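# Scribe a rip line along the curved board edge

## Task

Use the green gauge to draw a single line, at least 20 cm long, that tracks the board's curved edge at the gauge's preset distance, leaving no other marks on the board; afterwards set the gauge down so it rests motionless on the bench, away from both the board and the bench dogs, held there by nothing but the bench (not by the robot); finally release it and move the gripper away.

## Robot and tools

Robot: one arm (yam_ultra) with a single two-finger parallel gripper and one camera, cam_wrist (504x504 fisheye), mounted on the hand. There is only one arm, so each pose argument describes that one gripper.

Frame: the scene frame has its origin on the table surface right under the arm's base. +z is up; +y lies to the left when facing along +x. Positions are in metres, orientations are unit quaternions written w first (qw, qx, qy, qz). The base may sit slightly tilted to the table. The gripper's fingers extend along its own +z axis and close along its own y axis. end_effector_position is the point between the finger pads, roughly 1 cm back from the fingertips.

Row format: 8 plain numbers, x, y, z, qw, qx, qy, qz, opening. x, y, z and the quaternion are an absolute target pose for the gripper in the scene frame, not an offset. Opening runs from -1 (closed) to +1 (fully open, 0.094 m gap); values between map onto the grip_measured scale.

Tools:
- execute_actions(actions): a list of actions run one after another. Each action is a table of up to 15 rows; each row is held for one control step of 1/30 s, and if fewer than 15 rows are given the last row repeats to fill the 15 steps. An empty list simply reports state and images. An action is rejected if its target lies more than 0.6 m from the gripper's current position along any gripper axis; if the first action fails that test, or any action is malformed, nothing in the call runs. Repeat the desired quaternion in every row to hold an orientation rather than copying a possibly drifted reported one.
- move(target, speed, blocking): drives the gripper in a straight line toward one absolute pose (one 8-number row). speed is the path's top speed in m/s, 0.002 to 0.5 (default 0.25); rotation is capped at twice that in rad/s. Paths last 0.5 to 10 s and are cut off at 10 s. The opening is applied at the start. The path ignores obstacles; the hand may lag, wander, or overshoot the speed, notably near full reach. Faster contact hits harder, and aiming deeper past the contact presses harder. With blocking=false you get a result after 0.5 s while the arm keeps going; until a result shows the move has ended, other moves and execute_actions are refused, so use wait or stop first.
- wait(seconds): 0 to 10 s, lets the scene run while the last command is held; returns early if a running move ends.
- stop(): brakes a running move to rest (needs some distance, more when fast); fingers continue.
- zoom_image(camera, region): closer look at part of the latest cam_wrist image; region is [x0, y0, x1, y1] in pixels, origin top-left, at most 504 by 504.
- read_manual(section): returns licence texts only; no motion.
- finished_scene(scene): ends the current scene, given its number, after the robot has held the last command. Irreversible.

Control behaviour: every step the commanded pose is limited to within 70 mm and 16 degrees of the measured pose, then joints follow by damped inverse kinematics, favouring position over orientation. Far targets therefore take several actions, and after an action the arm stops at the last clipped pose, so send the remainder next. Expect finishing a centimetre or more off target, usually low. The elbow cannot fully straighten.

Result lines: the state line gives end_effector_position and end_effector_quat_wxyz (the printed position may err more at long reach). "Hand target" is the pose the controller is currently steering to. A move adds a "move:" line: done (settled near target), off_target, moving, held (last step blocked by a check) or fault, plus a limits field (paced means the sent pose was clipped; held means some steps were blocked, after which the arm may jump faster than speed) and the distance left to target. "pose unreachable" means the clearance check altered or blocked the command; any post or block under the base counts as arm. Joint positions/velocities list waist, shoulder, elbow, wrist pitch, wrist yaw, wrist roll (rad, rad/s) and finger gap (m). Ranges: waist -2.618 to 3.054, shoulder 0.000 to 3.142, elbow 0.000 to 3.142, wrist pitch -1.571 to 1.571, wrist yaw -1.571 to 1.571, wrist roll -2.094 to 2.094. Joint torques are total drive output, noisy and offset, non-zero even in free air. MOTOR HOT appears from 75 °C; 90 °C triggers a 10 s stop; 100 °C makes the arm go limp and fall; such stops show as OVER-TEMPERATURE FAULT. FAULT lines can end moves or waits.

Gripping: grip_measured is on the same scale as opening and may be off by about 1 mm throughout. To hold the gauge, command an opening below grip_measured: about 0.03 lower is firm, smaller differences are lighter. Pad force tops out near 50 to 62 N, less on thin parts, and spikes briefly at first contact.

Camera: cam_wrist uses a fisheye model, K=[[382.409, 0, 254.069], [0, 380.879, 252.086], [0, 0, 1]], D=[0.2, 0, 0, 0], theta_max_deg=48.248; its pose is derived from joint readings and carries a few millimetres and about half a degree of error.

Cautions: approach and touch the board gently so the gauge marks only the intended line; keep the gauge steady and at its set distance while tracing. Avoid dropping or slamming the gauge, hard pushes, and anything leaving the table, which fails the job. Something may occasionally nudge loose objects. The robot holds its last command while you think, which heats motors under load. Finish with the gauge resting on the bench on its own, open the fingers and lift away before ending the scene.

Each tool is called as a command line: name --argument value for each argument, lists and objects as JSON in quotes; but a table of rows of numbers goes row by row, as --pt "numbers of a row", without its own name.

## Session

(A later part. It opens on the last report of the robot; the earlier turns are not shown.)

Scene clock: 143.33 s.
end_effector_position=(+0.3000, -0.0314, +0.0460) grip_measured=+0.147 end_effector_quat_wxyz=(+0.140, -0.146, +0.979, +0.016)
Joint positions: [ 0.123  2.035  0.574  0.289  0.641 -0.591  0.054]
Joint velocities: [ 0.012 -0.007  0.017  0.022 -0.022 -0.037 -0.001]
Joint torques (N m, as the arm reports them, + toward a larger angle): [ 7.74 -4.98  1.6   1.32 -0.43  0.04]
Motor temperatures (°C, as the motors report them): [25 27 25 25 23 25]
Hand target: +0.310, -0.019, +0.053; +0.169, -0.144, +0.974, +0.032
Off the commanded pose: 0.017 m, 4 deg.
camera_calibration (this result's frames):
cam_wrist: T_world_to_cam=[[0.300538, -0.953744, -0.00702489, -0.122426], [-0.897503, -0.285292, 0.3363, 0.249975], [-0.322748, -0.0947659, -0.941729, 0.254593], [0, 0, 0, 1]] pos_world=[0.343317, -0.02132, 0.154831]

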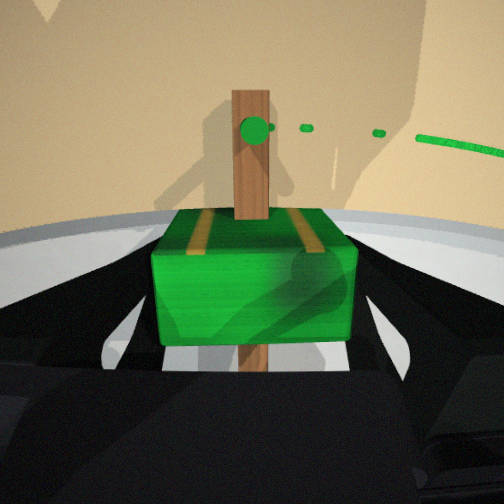

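execute_actions --actions '[[[0.3118,-0.0241,0.05,0.165,-0.142,0.976,0.026,0.06]],[[0.3135,-0.0296,0.049,0.165,-0.141,0.976,0.022,0.06]],[[0.3151,-0.035,0.049,0.165,-0.138,0.976,0.02,0.06]],[[0.3167,-0.0405,0.049,0.165,-0.134,0.977,0.019,0.06]],[[0.3182,-0.046,0.049,0.165,-0.13,0.977,0.018,0.06]],[[0.3197,-0.0515,0.049,0.165,-0.126,0.978,0.018,0.06]],[[0.3212,-0.057,0.049,0.165,-0.122,0.978,0.017,0.06]],[[0.3226,-0.0625,0.049,0.165,-0.117,0.979,0.016,0.06]]]'

zoom_image --camera "cam_wrist" --region '[100,60,450,260]'

Scene clock: 153.83 s.
end_effector_position=(+0.3026, -0.0474, +0.0432) grip_measured=+0.147 end_effector_quat_wxyz=(+0.145, -0.142, +0.979, +0.034)
Joint positions: [ 0.05   1.979  0.578  0.267  0.575 -0.655  0.054]
Joint velocities: [-0.007  0.007  0.007 -0.007  0.007 -0.051 -0.   ]
Joint torques (N m, as the arm reports them, + toward a larger angle): [ 4.78 -7.66  4.58  1.01  0.05 -0.05]
Motor temperatures (°C, as the motors report them): [25 27 25 25 22 25]
Hand target: +0.321, -0.063, +0.050; +0.165, -0.117, +0.979, +0.015
Off the commanded pose: 0.026 m, 4 deg.
camera_calibration (this result's frames):
cam_wrist: T_world_to_cam=[[0.298127, -0.953588, -0.0423184, -0.136214], [-0.899938, -0.295579, 0.320539, 0.249687], [-0.31817, -0.0574772, -0.94629, 0.251889], [0, 0, 0, 1]] pos_world=[0.345455, -0.0416122, 0.152561]

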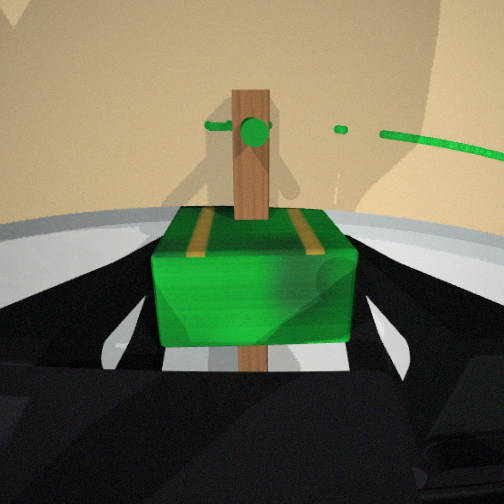

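Region (100, 60, 450, 260) of cam_wrist's 504x504 image, scaled by 1.440, with more detail than that image has; it fills the top 288 rows of this view, and the rest is white.

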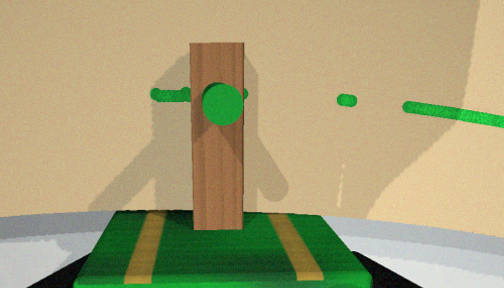

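execute_actions --actions '[[[0.3226,-0.0625,0.049,0.162,-0.1,0.982,0.012,0.06]],[[0.324,-0.0681,0.049,0.162,-0.094,0.982,0.011,0.06]],[[0.325,-0.0736,0.049,0.162,-0.09,0.983,0.01,0.06]],[[0.3257,-0.0794,0.049,0.162,-0.086,0.983,0.01,0.06]],[[0.3268,-0.0849,0.049,0.162,-0.082,0.983,0.009,0.06]],[[0.3277,-0.0905,0.049,0.162,-0.077,0.984,0.008,0.06]],[[0.3284,-0.0963,0.049,0.162,-0.073,0.984,0.008,0.06]],[[0.3291,-0.1019,0.049,0.162,-0.069,0.984,0.007,0.06]]]'

zoom_image --camera "cam_wrist" --region '[60,60,450,260]'

Scene clock: 162.43 s.
end_effector_position=(+0.3115, -0.0837, +0.0435) grip_measured=+0.147 end_effector_quat_wxyz=(+0.144, -0.098, +0.984, +0.028)
Joint positions: [-0.03   1.903  0.618  0.214  0.561 -0.662  0.054]
Joint velocities: [-0.017 -0.012  0.012 -0.022 -0.007 -0.037  0.   ]
Joint torques (N m, as the arm reports them, + toward a larger angle): [ 4.57 -7.83  4.76  1.01  0.07  0.02]
Motor temperatures (°C, as the motors report them): [25 27 25 25 22 25]
Hand target: +0.328, -0.103, +0.050; +0.162, -0.069, +0.984, +0.006
Off the commanded pose: 0.026 m, 5 deg.
camera_calibration (this result's frames):
cam_wrist: T_world_to_cam=[[0.210523, -0.976658, -0.0426463, -0.148059], [-0.921576, -0.212826, 0.324659, 0.260251], [-0.326157, -0.0290464, -0.944869, 0.25776], [0, 0, 0, 1]] pos_world=[0.355081, -0.0817281, 0.152742]

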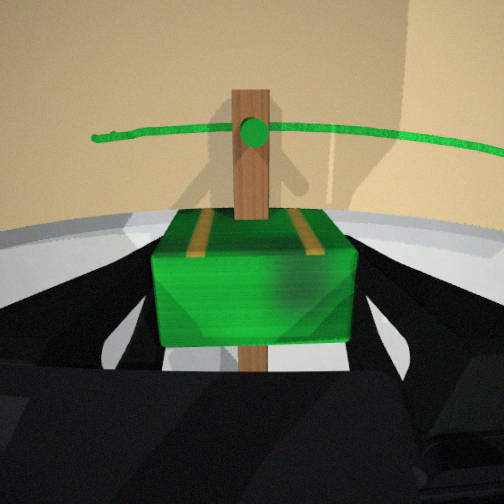

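Region (60, 60, 450, 260) of cam_wrist's 504x504 image, scaled by 1.292, with more detail than that image has; it fills the top 258 rows of this view, and the rest is white.

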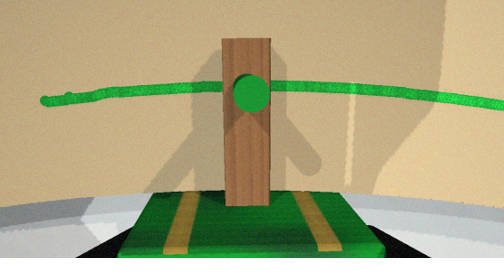

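execute_actions --actions '[[[0.3277,-0.0905,0.0495,0.162,-0.085,0.983,0.014,0.06]],[[0.3257,-0.0794,0.05,0.162,-0.095,0.982,0.02,0.06]],[[0.324,-0.0681,0.05,0.162,-0.103,0.981,0.023,0.06]],[[0.3226,-0.0625,0.05,0.162,-0.108,0.981,0.024,0.06]],[[0.3212,-0.057,0.05,0.162,-0.113,0.98,0.025,0.06]],[[0.3197,-0.0515,0.05,0.162,-0.117,0.98,0.026,0.06]],[[0.3182,-0.046,0.05,0.162,-0.121,0.979,0.026,0.06]],[[0.3167,-0.0405,0.05,0.162,-0.125,0.979,0.027,0.06]],[[0.3151,-0.035,0.05,0.162,-0.129,0.978,0.028,0.06]],[[0.3135,-0.0296,0.05,0.162,-0.133,0.977,0.029,0.06]],[[0.3118,-0.0241,0.05,0.162,-0.137,0.977,0.029,0.06]],[[0.31,-0.0187,0.05,0.162,-0.141,0.976,0.03,0.06]]]'

zoom_image --camera "cam_wrist" --region '[60,60,450,260]'

Scene clock: 173.57 s.
end_effector_position=(+0.3016, -0.0362, +0.0454) grip_measured=+0.147 end_effector_quat_wxyz=(+0.132, -0.142, +0.981, +0.005)
Joint positions: [ 0.124  2.039  0.591  0.271  0.669 -0.581  0.054]
Joint velocities: [ 0.017 -0.012 -0.007  0.007 -0.022  0.007 -0.   ]
Joint torques (N m, as the arm reports them, + toward a larger angle): [ 7.76 -4.55  1.56  1.24 -0.59  0.13]
Motor temperatures (°C, as the motors report them): [25 27 25 25 22 25]
Hand target: +0.310, -0.019, +0.051; +0.161, -0.142, +0.976, +0.031
Off the commanded pose: 0.020 m, 5 deg.
camera_calibration (this result's frames):
cam_wrist: T_world_to_cam=[[0.288889, -0.957293, 0.0115907, -0.124897], [-0.896568, -0.266278, 0.353923, 0.249837], [-0.335721, -0.112636, -0.935203, 0.25713], [0, 0, 0, 1]] pos_world=[0.346401, -0.0240742, 0.153493]

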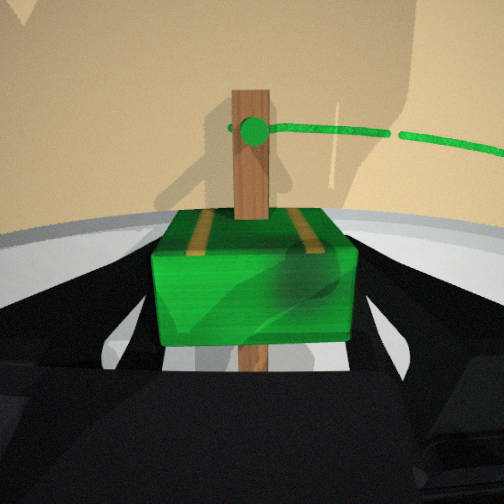

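Region (60, 60, 450, 260) of cam_wrist's 504x504 image, scaled by 1.292, with more detail than that image has; it fills the top 258 rows of this view, and the rest is white.

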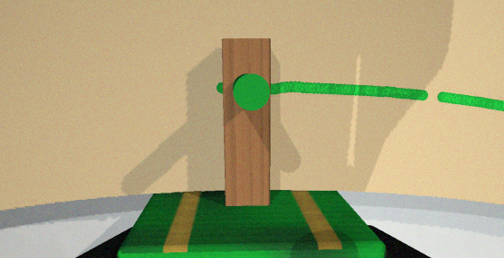

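execute_actions --actions '[[[0.3088,-0.013,0.0495,0.16,-0.142,0.976,0.03,0.06]],[[0.3074,-0.0076,0.0495,0.16,-0.1456,0.976,0.031,0.06]],[[0.3055,-0.0022,0.0495,0.16,-0.15,0.975,0.031,0.06]],[[0.3036,0.0032,0.0495,0.16,-0.154,0.974,0.032,0.06]],[[0.3016,0.0085,0.0495,0.16,-0.158,0.974,0.033,0.06]],[[0.2996,0.0139,0.0495,0.16,-0.1626,0.973,0.033,0.06]],[[0.2975,0.0192,0.0495,0.16,-0.167,0.972,0.034,0.06]],[[0.2954,0.0245,0.0495,0.16,-0.171,0.972,0.035,0.06]],[[0.2932,0.0298,0.0495,0.16,-0.175,0.971,0.035,0.06]],[[0.291,0.035,0.0495,0.16,-0.1795,0.97,0.036,0.06]]]'

zoom_image --camera "cam_wrist" --region '[60,60,450,260]'

Scene clock: 185.37 s.
end_effector_position=(+0.2854, +0.0123, +0.0457) grip_measured=+0.147 end_effector_quat_wxyz=(+0.129, -0.180, +0.975, -0.001)
Joint positions: [ 0.269  2.185  0.576  0.308  0.721 -0.477  0.054]
Joint velocities: [-0.002 -0.012  0.007 -0.007 -0.066 -0.022 -0.   ]
Joint torques (N m, as the arm reports them, + toward a larger angle): [ 7.98 -4.31  1.23  1.36 -0.74  0.14]
Motor temperatures (°C, as the motors report them): [25 27 25 25 23 25]
Hand target: +0.291, +0.034, +0.051; +0.158, -0.181, +0.970, +0.036
Off the commanded pose: 0.024 m, 6 deg.
camera_calibration (this result's frames):
cam_wrist: T_world_to_cam=[[0.361277, -0.93189, 0.032548, -0.0957363], [-0.872668, -0.325607, 0.363911, 0.241558], [-0.328527, -0.159876, -0.930865, 0.255728], [0, 0, 0, 1]] pos_world=[0.329401, 0.030322, 0.153258]

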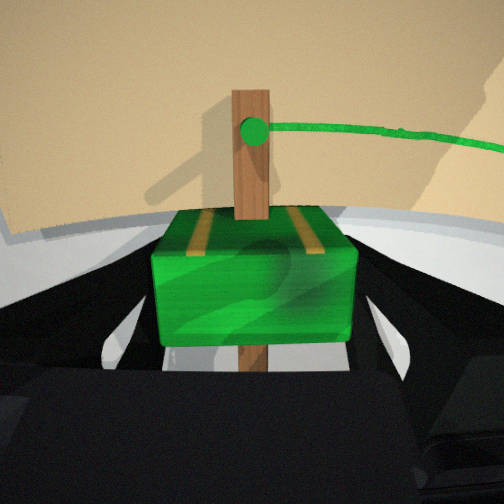

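Region (60, 60, 450, 260) of cam_wrist's 504x504 image, scaled by 1.292, with more detail than that image has; it fills the top 258 rows of this view, and the rest is white.

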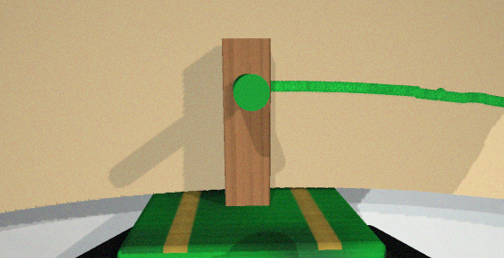

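execute_actions --actions '[[[0.2895,0.0407,0.0495,0.16,-0.181,0.97,0.037,0.06]],[[0.2874,0.0459,0.0495,0.16,-0.185,0.969,0.038,0.06]],[[0.285,0.0511,0.0495,0.16,-0.19,0.968,0.038,0.06]],[[0.2826,0.0563,0.0495,0.16,-0.194,0.967,0.039,0.06]],[[0.2802,0.0615,0.0495,0.16,-0.198,0.966,0.04,0.06]],[[0.2777,0.0666,0.0495,0.16,-0.202,0.965,0.04,0.06]],[[0.2752,0.0718,0.0495,0.16,-0.206,0.965,0.041,0.06]]]'

zoom_image --camera "cam_wrist" --region '[60,60,450,260]'

Scene clock: 192.97 s.
end_effector_position=(+0.2692, +0.0493, +0.0457) grip_measured=+0.147 end_effector_quat_wxyz=(+0.129, -0.212, +0.969, +0.001)
Joint positions: [ 0.383  2.298  0.576  0.32   0.733 -0.389  0.054]
Joint velocities: [ 0.017 -0.022  0.002  0.007 -0.022 -0.051  0.   ]
Joint torques (N m, as the arm reports them, + toward a larger angle): [ 7.72 -4.57  1.73  1.43 -0.72  0.15]
Motor temperatures (°C, as the motors report them): [25 27 25 25 23 25]
Hand target: +0.275, +0.071, +0.051; +0.158, -0.207, +0.965, +0.041
Off the commanded pose: 0.024 m, 6 deg.
camera_calibration (this result's frames):
cam_wrist: T_world_to_cam=[[0.420392, -0.906617, 0.0362794, -0.072744], [-0.850774, -0.37997, 0.363051, 0.236313], [-0.315363, -0.183489, -0.931063, 0.253964], [0, 0, 0, 1]] pos_world=[0.311721, 0.0704404, 0.153302]

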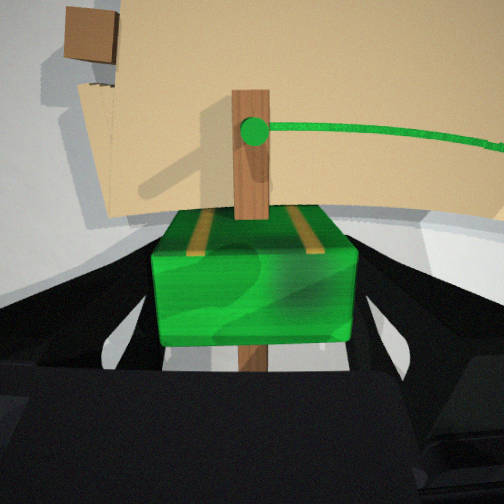

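Region (60, 60, 450, 260) of cam_wrist's 504x504 image, scaled by 1.292, with more detail than that image has; it fills the top 258 rows of this view, and the rest is white.

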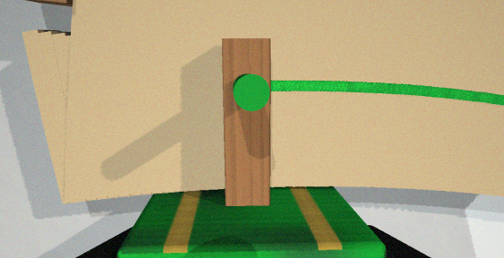

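execute_actions --actions '[[[0.2802,0.0615,0.049,0.16,-0.196,0.967,0.036,0.06]],[[0.285,0.0511,0.049,0.16,-0.187,0.969,0.03,0.06]],[[0.2897,0.0407,0.049,0.16,-0.179,0.97,0.025,0.06]],[[0.2915,0.0352,0.049,0.16,-0.175,0.971,0.024,0.06]],[[0.2954,0.0245,0.049,0.16,-0.167,0.973,0.023,0.06]],[[0.2996,0.0139,0.049,0.16,-0.158,0.974,0.021,0.06]],[[0.3036,0.0032,0.049,0.16,-0.15,0.975,0.02,0.06]],[[0.3074,-0.0076,0.049,0.16,-0.1413,0.977,0.018,0.06]]]'

zoom_image --camera "cam_wrist" --region '[60,60,450,260]'

Scene clock: 201.67 s.
end_effector_position=(+0.2863, +0.0063, +0.0436) grip_measured=+0.147 end_effector_quat_wxyz=(+0.136, -0.176, +0.974, +0.041)
Joint positions: [ 0.196  2.123  0.558  0.306  0.616 -0.538  0.054]
Joint velocities: [-0.007 -0.007 -0.012 -0.007 -0.022  0.037  0.001]
Joint torques (N m, as the arm reports them, + toward a larger angle): [ 4.87 -7.65  3.29  1.3   0.22  0.04]
Motor temperatures (°C, as the motors report them): [25 27 25 25 23 25]
Hand target: +0.306, -0.009, +0.050; +0.159, -0.141, +0.977, +0.018
Off the commanded pose: 0.026 m, 6 deg.
camera_calibration (this result's frames):
cam_wrist: T_world_to_cam=[[0.364457, -0.929946, -0.0487012, -0.0989804], [-0.871579, -0.359063, 0.333803, 0.242436], [-0.327905, -0.0792096, -0.941384, 0.252853], [0, 0, 0, 1]] pos_world=[0.330288, 0.0150316, 0.152286]

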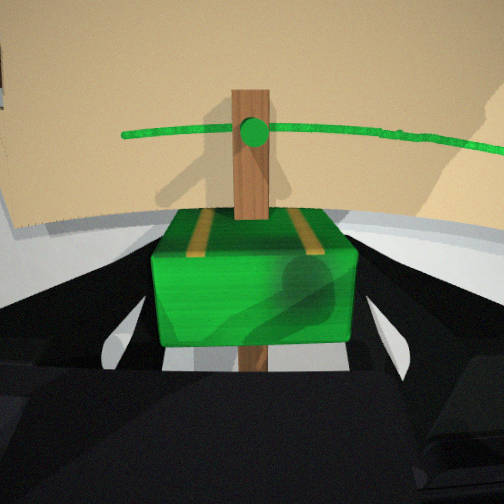

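Region (60, 60, 450, 260) of cam_wrist's 504x504 image, scaled by 1.292, with more detail than that image has; it fills the top 258 rows of this view, and the rest is white.

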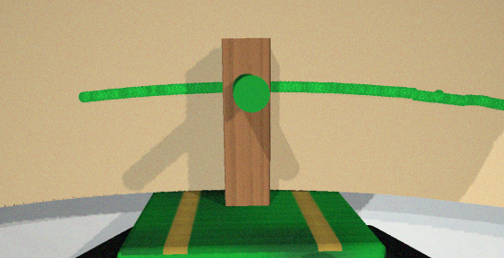

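Good. Continue with yaw βt−3.

execute_actions --actions '[[[0.3105,-0.0187,0.049,0.16,-0.129,0.978,0.017,0.06]],[[0.3135,-0.0296,0.049,0.16,-0.12,0.98,0.015,0.06]],[[0.3167,-0.0405,0.049,0.16,-0.111,0.981,0.014,0.06]],[[0.3197,-0.0515,0.049,0.16,-0.103,0.982,0.012,0.06]],[[0.3226,-0.0625,0.049,0.16,-0.095,0.982,0.011,0.06]],[[0.325,-0.0736,0.049,0.16,-0.087,0.983,0.01,0.06]],[[0.3268,-0.0849,0.0485,0.16,-0.079,0.984,0.009,0.06]],[[0.3277,-0.0905,0.0485,0.16,-0.075,0.984,0.008,0.06]],[[0.3284,-0.0963,0.0485,0.16,-0.071,0.984,0.008,0.06]],[[0.3291,-0.1019,0.0485,0.16,-0.067,0.985,0.007,0.06]],[[0.33,-0.1075,0.0485,0.16,-0.063,0.985,0.006,0.06]],[[0.331,-0.113,0.0485,0.16,-0.059,0.985,0.006,0.06]],[[0.332,-0.1187,0.0485,0.16,-0.055,0.985,0.005,0.06]],[[0.333,-0.1243,0.0485,0.16,-0.051,0.986,0.004,0.06]]]'

zoom_image --camera "cam_wrist" --region '[60,60,450,260]'

Scene clock: 213.70 s.
end_effector_position=(+0.3143, -0.1000, +0.0436) grip_measured=+0.147 end_effector_quat_wxyz=(+0.142, -0.084, +0.986, +0.034)
Joint positions: [-0.073  1.867  0.65   0.16   0.534 -0.672  0.054]
Joint velocities: [-0.002  0.007  0.002 -0.007 -0.095  0.037 -0.   ]
Joint torques (N m, as the arm reports them, + toward a larger angle): [ 4.17 -8.    5.16  1.11  0.18 -0.02]
Motor temperatures (°C, as the motors report them): [25 27 25 25 23 25]
Hand target: +0.331, -0.125, +0.050; +0.160, -0.051, +0.986, +0.003
Off the commanded pose: 0.031 m, 5 deg.
camera_calibration (this result's frames):
cam_wrist: T_world_to_cam=[[0.184938, -0.980896, -0.0603402, -0.15624], [-0.924695, -0.194476, 0.327289, 0.262135], [-0.332772, -0.00473207, -0.942996, 0.262675], [0, 0, 0, 1]] pos_world=[0.3587, -0.101034, 0.15248]

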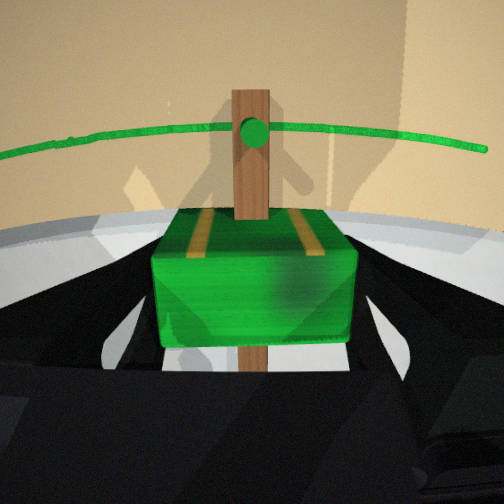

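Region (60, 60, 450, 260) of cam_wrist's 504x504 image, scaled by 1.292, with more detail than that image has; it fills the top 258 rows of this view, and the rest is white.

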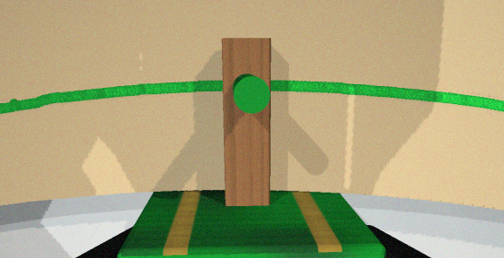

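execute_actions --actions '[[[0.328,-0.11,0.056,0.22,-0.07,0.973,0.015,0.06]],[[0.322,-0.102,0.07,0.24,-0.08,0.967,0.02,0.06]],[[0.31,-0.10,0.11,0.22,-0.08,0.972,0.02,0.06]]]'

move --target '[0.26,-0.15,0.2,0.2,0.1,0.974,-0.02,0.06]'

move --target '[0.08,-0.49,0.13,0.108,0.699,0.699,-0.108,0.06]' --speed 0.3

move --target '[0.08,-0.5,0.052,0.108,0.699,0.699,-0.108,0.06]' --speed 0.06

Scene clock: 219.60 s.
end_effector_position=(+0.3021, -0.0972, +0.1026) grip_measured=+0.147 end_effector_quat_wxyz=(+0.211, -0.084, +0.974, +0.022)
Joint positions: [ 0.051  1.592  0.493  0.13   0.544 -0.636  0.054]
Joint velocities: [ 0.017  0.022  0.017 -0.154  0.022  0.081  0.   ]
Joint torques (N m, as the arm reports them, + toward a larger angle): [ 5.57 -5.59  5.32  0.97 -0.14  0.03]
Motor temperatures (°C, as the motors report them): [25 27 25 25 22 25]
Hand target: +0.309, -0.099, +0.111; +0.220, -0.080, +0.972, +0.023
Off the commanded pose: 0.011 m, 1 deg.
camera_calibration (this result's frames):
cam_wrist: T_world_to_cam=[[0.185161, -0.982437, -0.0230731, -0.151672], [-0.9626, -0.186048, 0.196946, 0.257658], [-0.19778, -0.0142567, -0.980143, 0.276379], [0, 0, 0, 1]] pos_world=[0.330768, -0.0971317, 0.216647]

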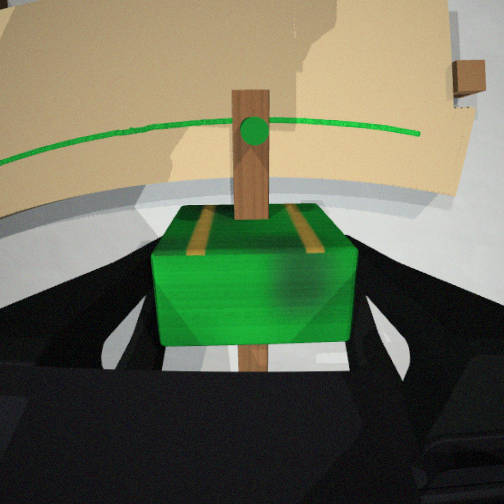

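Scene clock: 221.13 s.
end_effector_position=(+0.2487, -0.1446, +0.1905) grip_measured=+0.147 end_effector_quat_wxyz=(+0.184, +0.094, +0.978, -0.015)
Joint positions: [ 0.281  1.166  0.589 -0.555  0.813 -0.044  0.054]
Joint velocities: [-0.012  0.002 -0.002  0.037 -0.007 -0.007 -0.   ]
Joint torques (N m, as the arm reports them, + toward a larger angle): [ 4.11 -2.02  7.75  0.96  0.07  0.05]
Motor temperatures (°C, as the motors report them): [25 27 25 25 22 25]
Hand target: +0.256, -0.148, +0.200; +0.198, +0.100, +0.975, -0.016
Off the commanded pose: 0.016 m, 2 deg.
move: off_target
camera_calibration (this result's frames):
cam_wrist: T_world_to_cam=[[-0.177958, -0.983825, -0.0204933, -0.096729], [-0.953465, 0.16724, 0.250869, 0.218721], [-0.243384, 0.0641837, -0.967804, 0.371669], [0, 0, 0, 1]] pos_world=[0.281787, -0.155598, 0.30285]

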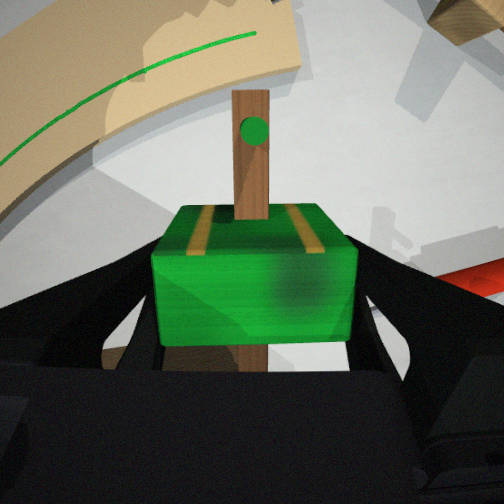

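Scene clock: 224.07 s.
end_effector_position=(+0.0745, -0.4834, +0.1303) grip_measured=+0.147 end_effector_quat_wxyz=(+0.112, +0.688, +0.707, -0.119)
Joint positions: [-1.097  1.228  1.151 -0.419  0.262  0.119  0.054]
Joint velocities: [-0.017  0.007 -0.002 -0.037  0.081  0.037  0.   ]
Joint torques (N m, as the arm reports them, + toward a larger angle): [ 0.48 -9.61  8.57  1.03 -0.01  0.04]
Motor temperatures (°C, as the motors report them): [25 27 25 25 22 25]
Hand target: +0.074, -0.492, +0.136; +0.120, +0.691, +0.702, -0.123
Off the commanded pose: 0.009 m, 2 deg.
move: done
camera_calibration (this result's frames):
cam_wrist: T_world_to_cam=[[-0.999311, -0.0370699, -0.00160836, 0.0541353], [-0.0359044, 0.955139, 0.293974, 0.431213], [-0.00936138, 0.293829, -0.955812, 0.384734], [0, 0, 0, 1]] pos_world=[0.0731822, -0.522908, 0.241055]

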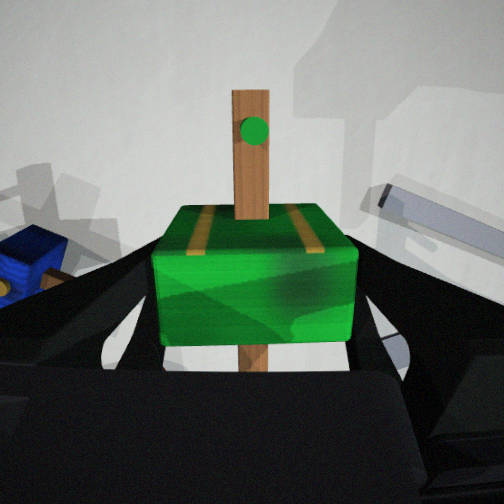

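Scene clock: 225.93 s.
end_effector_position=(+0.0801, -0.4878, +0.0464) grip_measured=+0.147 end_effector_quat_wxyz=(+0.093, +0.695, +0.706, -0.098)
Joint positions: [-1.14   1.479  1.166 -0.234  0.216  0.122  0.054]
Joint velocities: [-0.017 -0.007  0.007 -0.007  0.022  0.007  0.001]
Joint torques (N m, as the arm reports them, + toward a larger angle): [  0.59 -10.98   7.37   1.1   -0.02   0.04]
Motor temperatures (°C, as the motors report them): [25 28 25 25 22 25]
Hand target: +0.080, -0.502, +0.052; +0.108, +0.698, +0.699, -0.109
Off the commanded pose: 0.013 m, 2 deg.
move: off_target
camera_calibration (this result's frames):
cam_wrist: T_world_to_cam=[[-0.99965, -0.0255345, -0.00685478, 0.0653042], [-0.0263255, 0.937384, 0.347302, 0.448463], [-0.00244261, 0.347361, -0.937728, 0.330587], [0, 0, 0, 1]] pos_world=[0.0778949, -0.533548, 0.154697]

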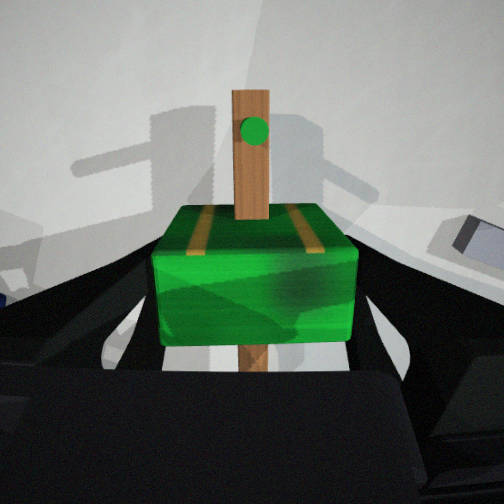

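execute_actions --actions '[[[0.08,-0.5,0.048,0.108,0.699,0.699,-0.108,0.06]],[[0.08,-0.5,0.048,0.108,0.699,0.699,-0.108,0.7]]]'

move --target '[0.08,-0.46,0.2,0.12,0.697,0.697,-0.12,0.7]'

Scene clock: 230.33 s.
end_effector_position=(+0.0808, -0.4922, +0.0476) grip_measured=+0.697 end_effector_quat_wxyz=(+0.100, +0.695, +0.704, -0.103)
Joint positions: [-1.14   1.479  1.166 -0.215  0.215  0.122  0.08 ]
Joint velocities: [ 0.032  0.012  0.002 -0.022 -0.081  0.037  0.001]
Joint torques (N m, as the arm reports them, + toward a larger angle): [  0.59 -10.47   6.49   1.09  -0.02   0.05]
Motor temperatures (°C, as the motors report them): [24 28 25 25 22 25]
Hand target: +0.080, -0.500, +0.048; +0.108, +0.699, +0.699, -0.108
Off the commanded pose: 0.008 m, 1 deg.
camera_calibration (this result's frames):
cam_wrist: T_world_to_cam=[[-0.999697, -0.0223404, -0.0103762, 0.0676382], [-0.0245139, 0.943585, 0.330223, 0.45584], [0.00241351, 0.330377, -0.943846, 0.324802], [0, 0, 0, 1]] pos_world=[0.0780082, -0.53592, 0.156736]

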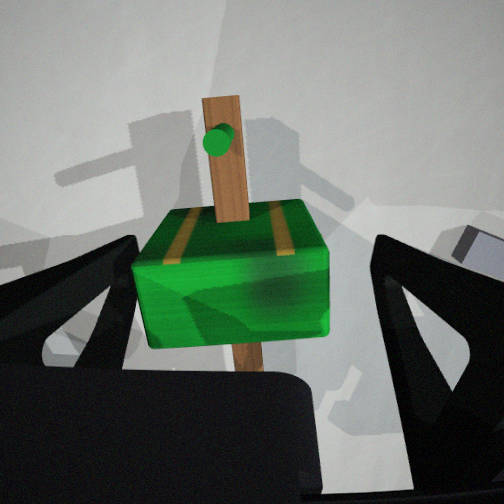

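Scene clock: 231.67 s.
end_effector_position=(+0.0792, -0.4490, +0.1887) grip_measured=+0.697 end_effector_quat_wxyz=(+0.108, +0.696, +0.701, -0.110)
Joint positions: [-0.974  1.037  1.143 -0.637  0.362  0.21   0.08 ]
Joint velocities: [-0.012  0.012 -0.002 -0.066 -0.022 -0.022 -0.001]
Joint torques (N m, as the arm reports them, + toward a larger angle): [ 1.78 -9.43  8.69  0.93  0.14  0.05]
Motor temperatures (°C, as the motors report them): [24 28 26 25 22 25]
Hand target: +0.080, -0.456, +0.200; +0.120, +0.698, +0.696, -0.118
Off the commanded pose: 0.016 m, 2 deg.
move: off_target
camera_calibration (this result's frames):
cam_wrist: T_world_to_cam=[[-0.999783, -0.0167977, -0.0123379, 0.0713994], [-0.0197941, 0.950606, 0.309768, 0.375091], [0.0065251, 0.309944, -0.950732, 0.435522], [0, 0, 0, 1]] pos_world=[0.0759667, -0.490352, 0.298755]

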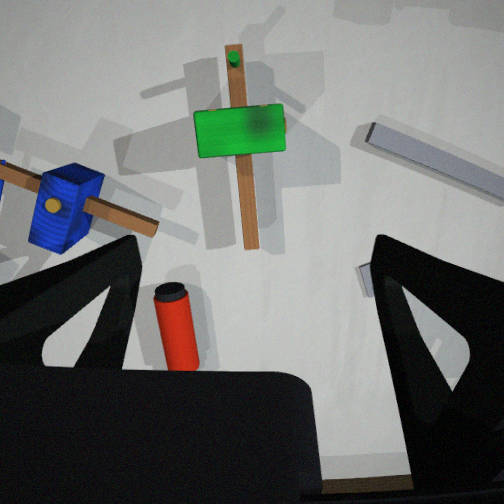

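finished_scene --scene 2

The scene is finished: the task was done.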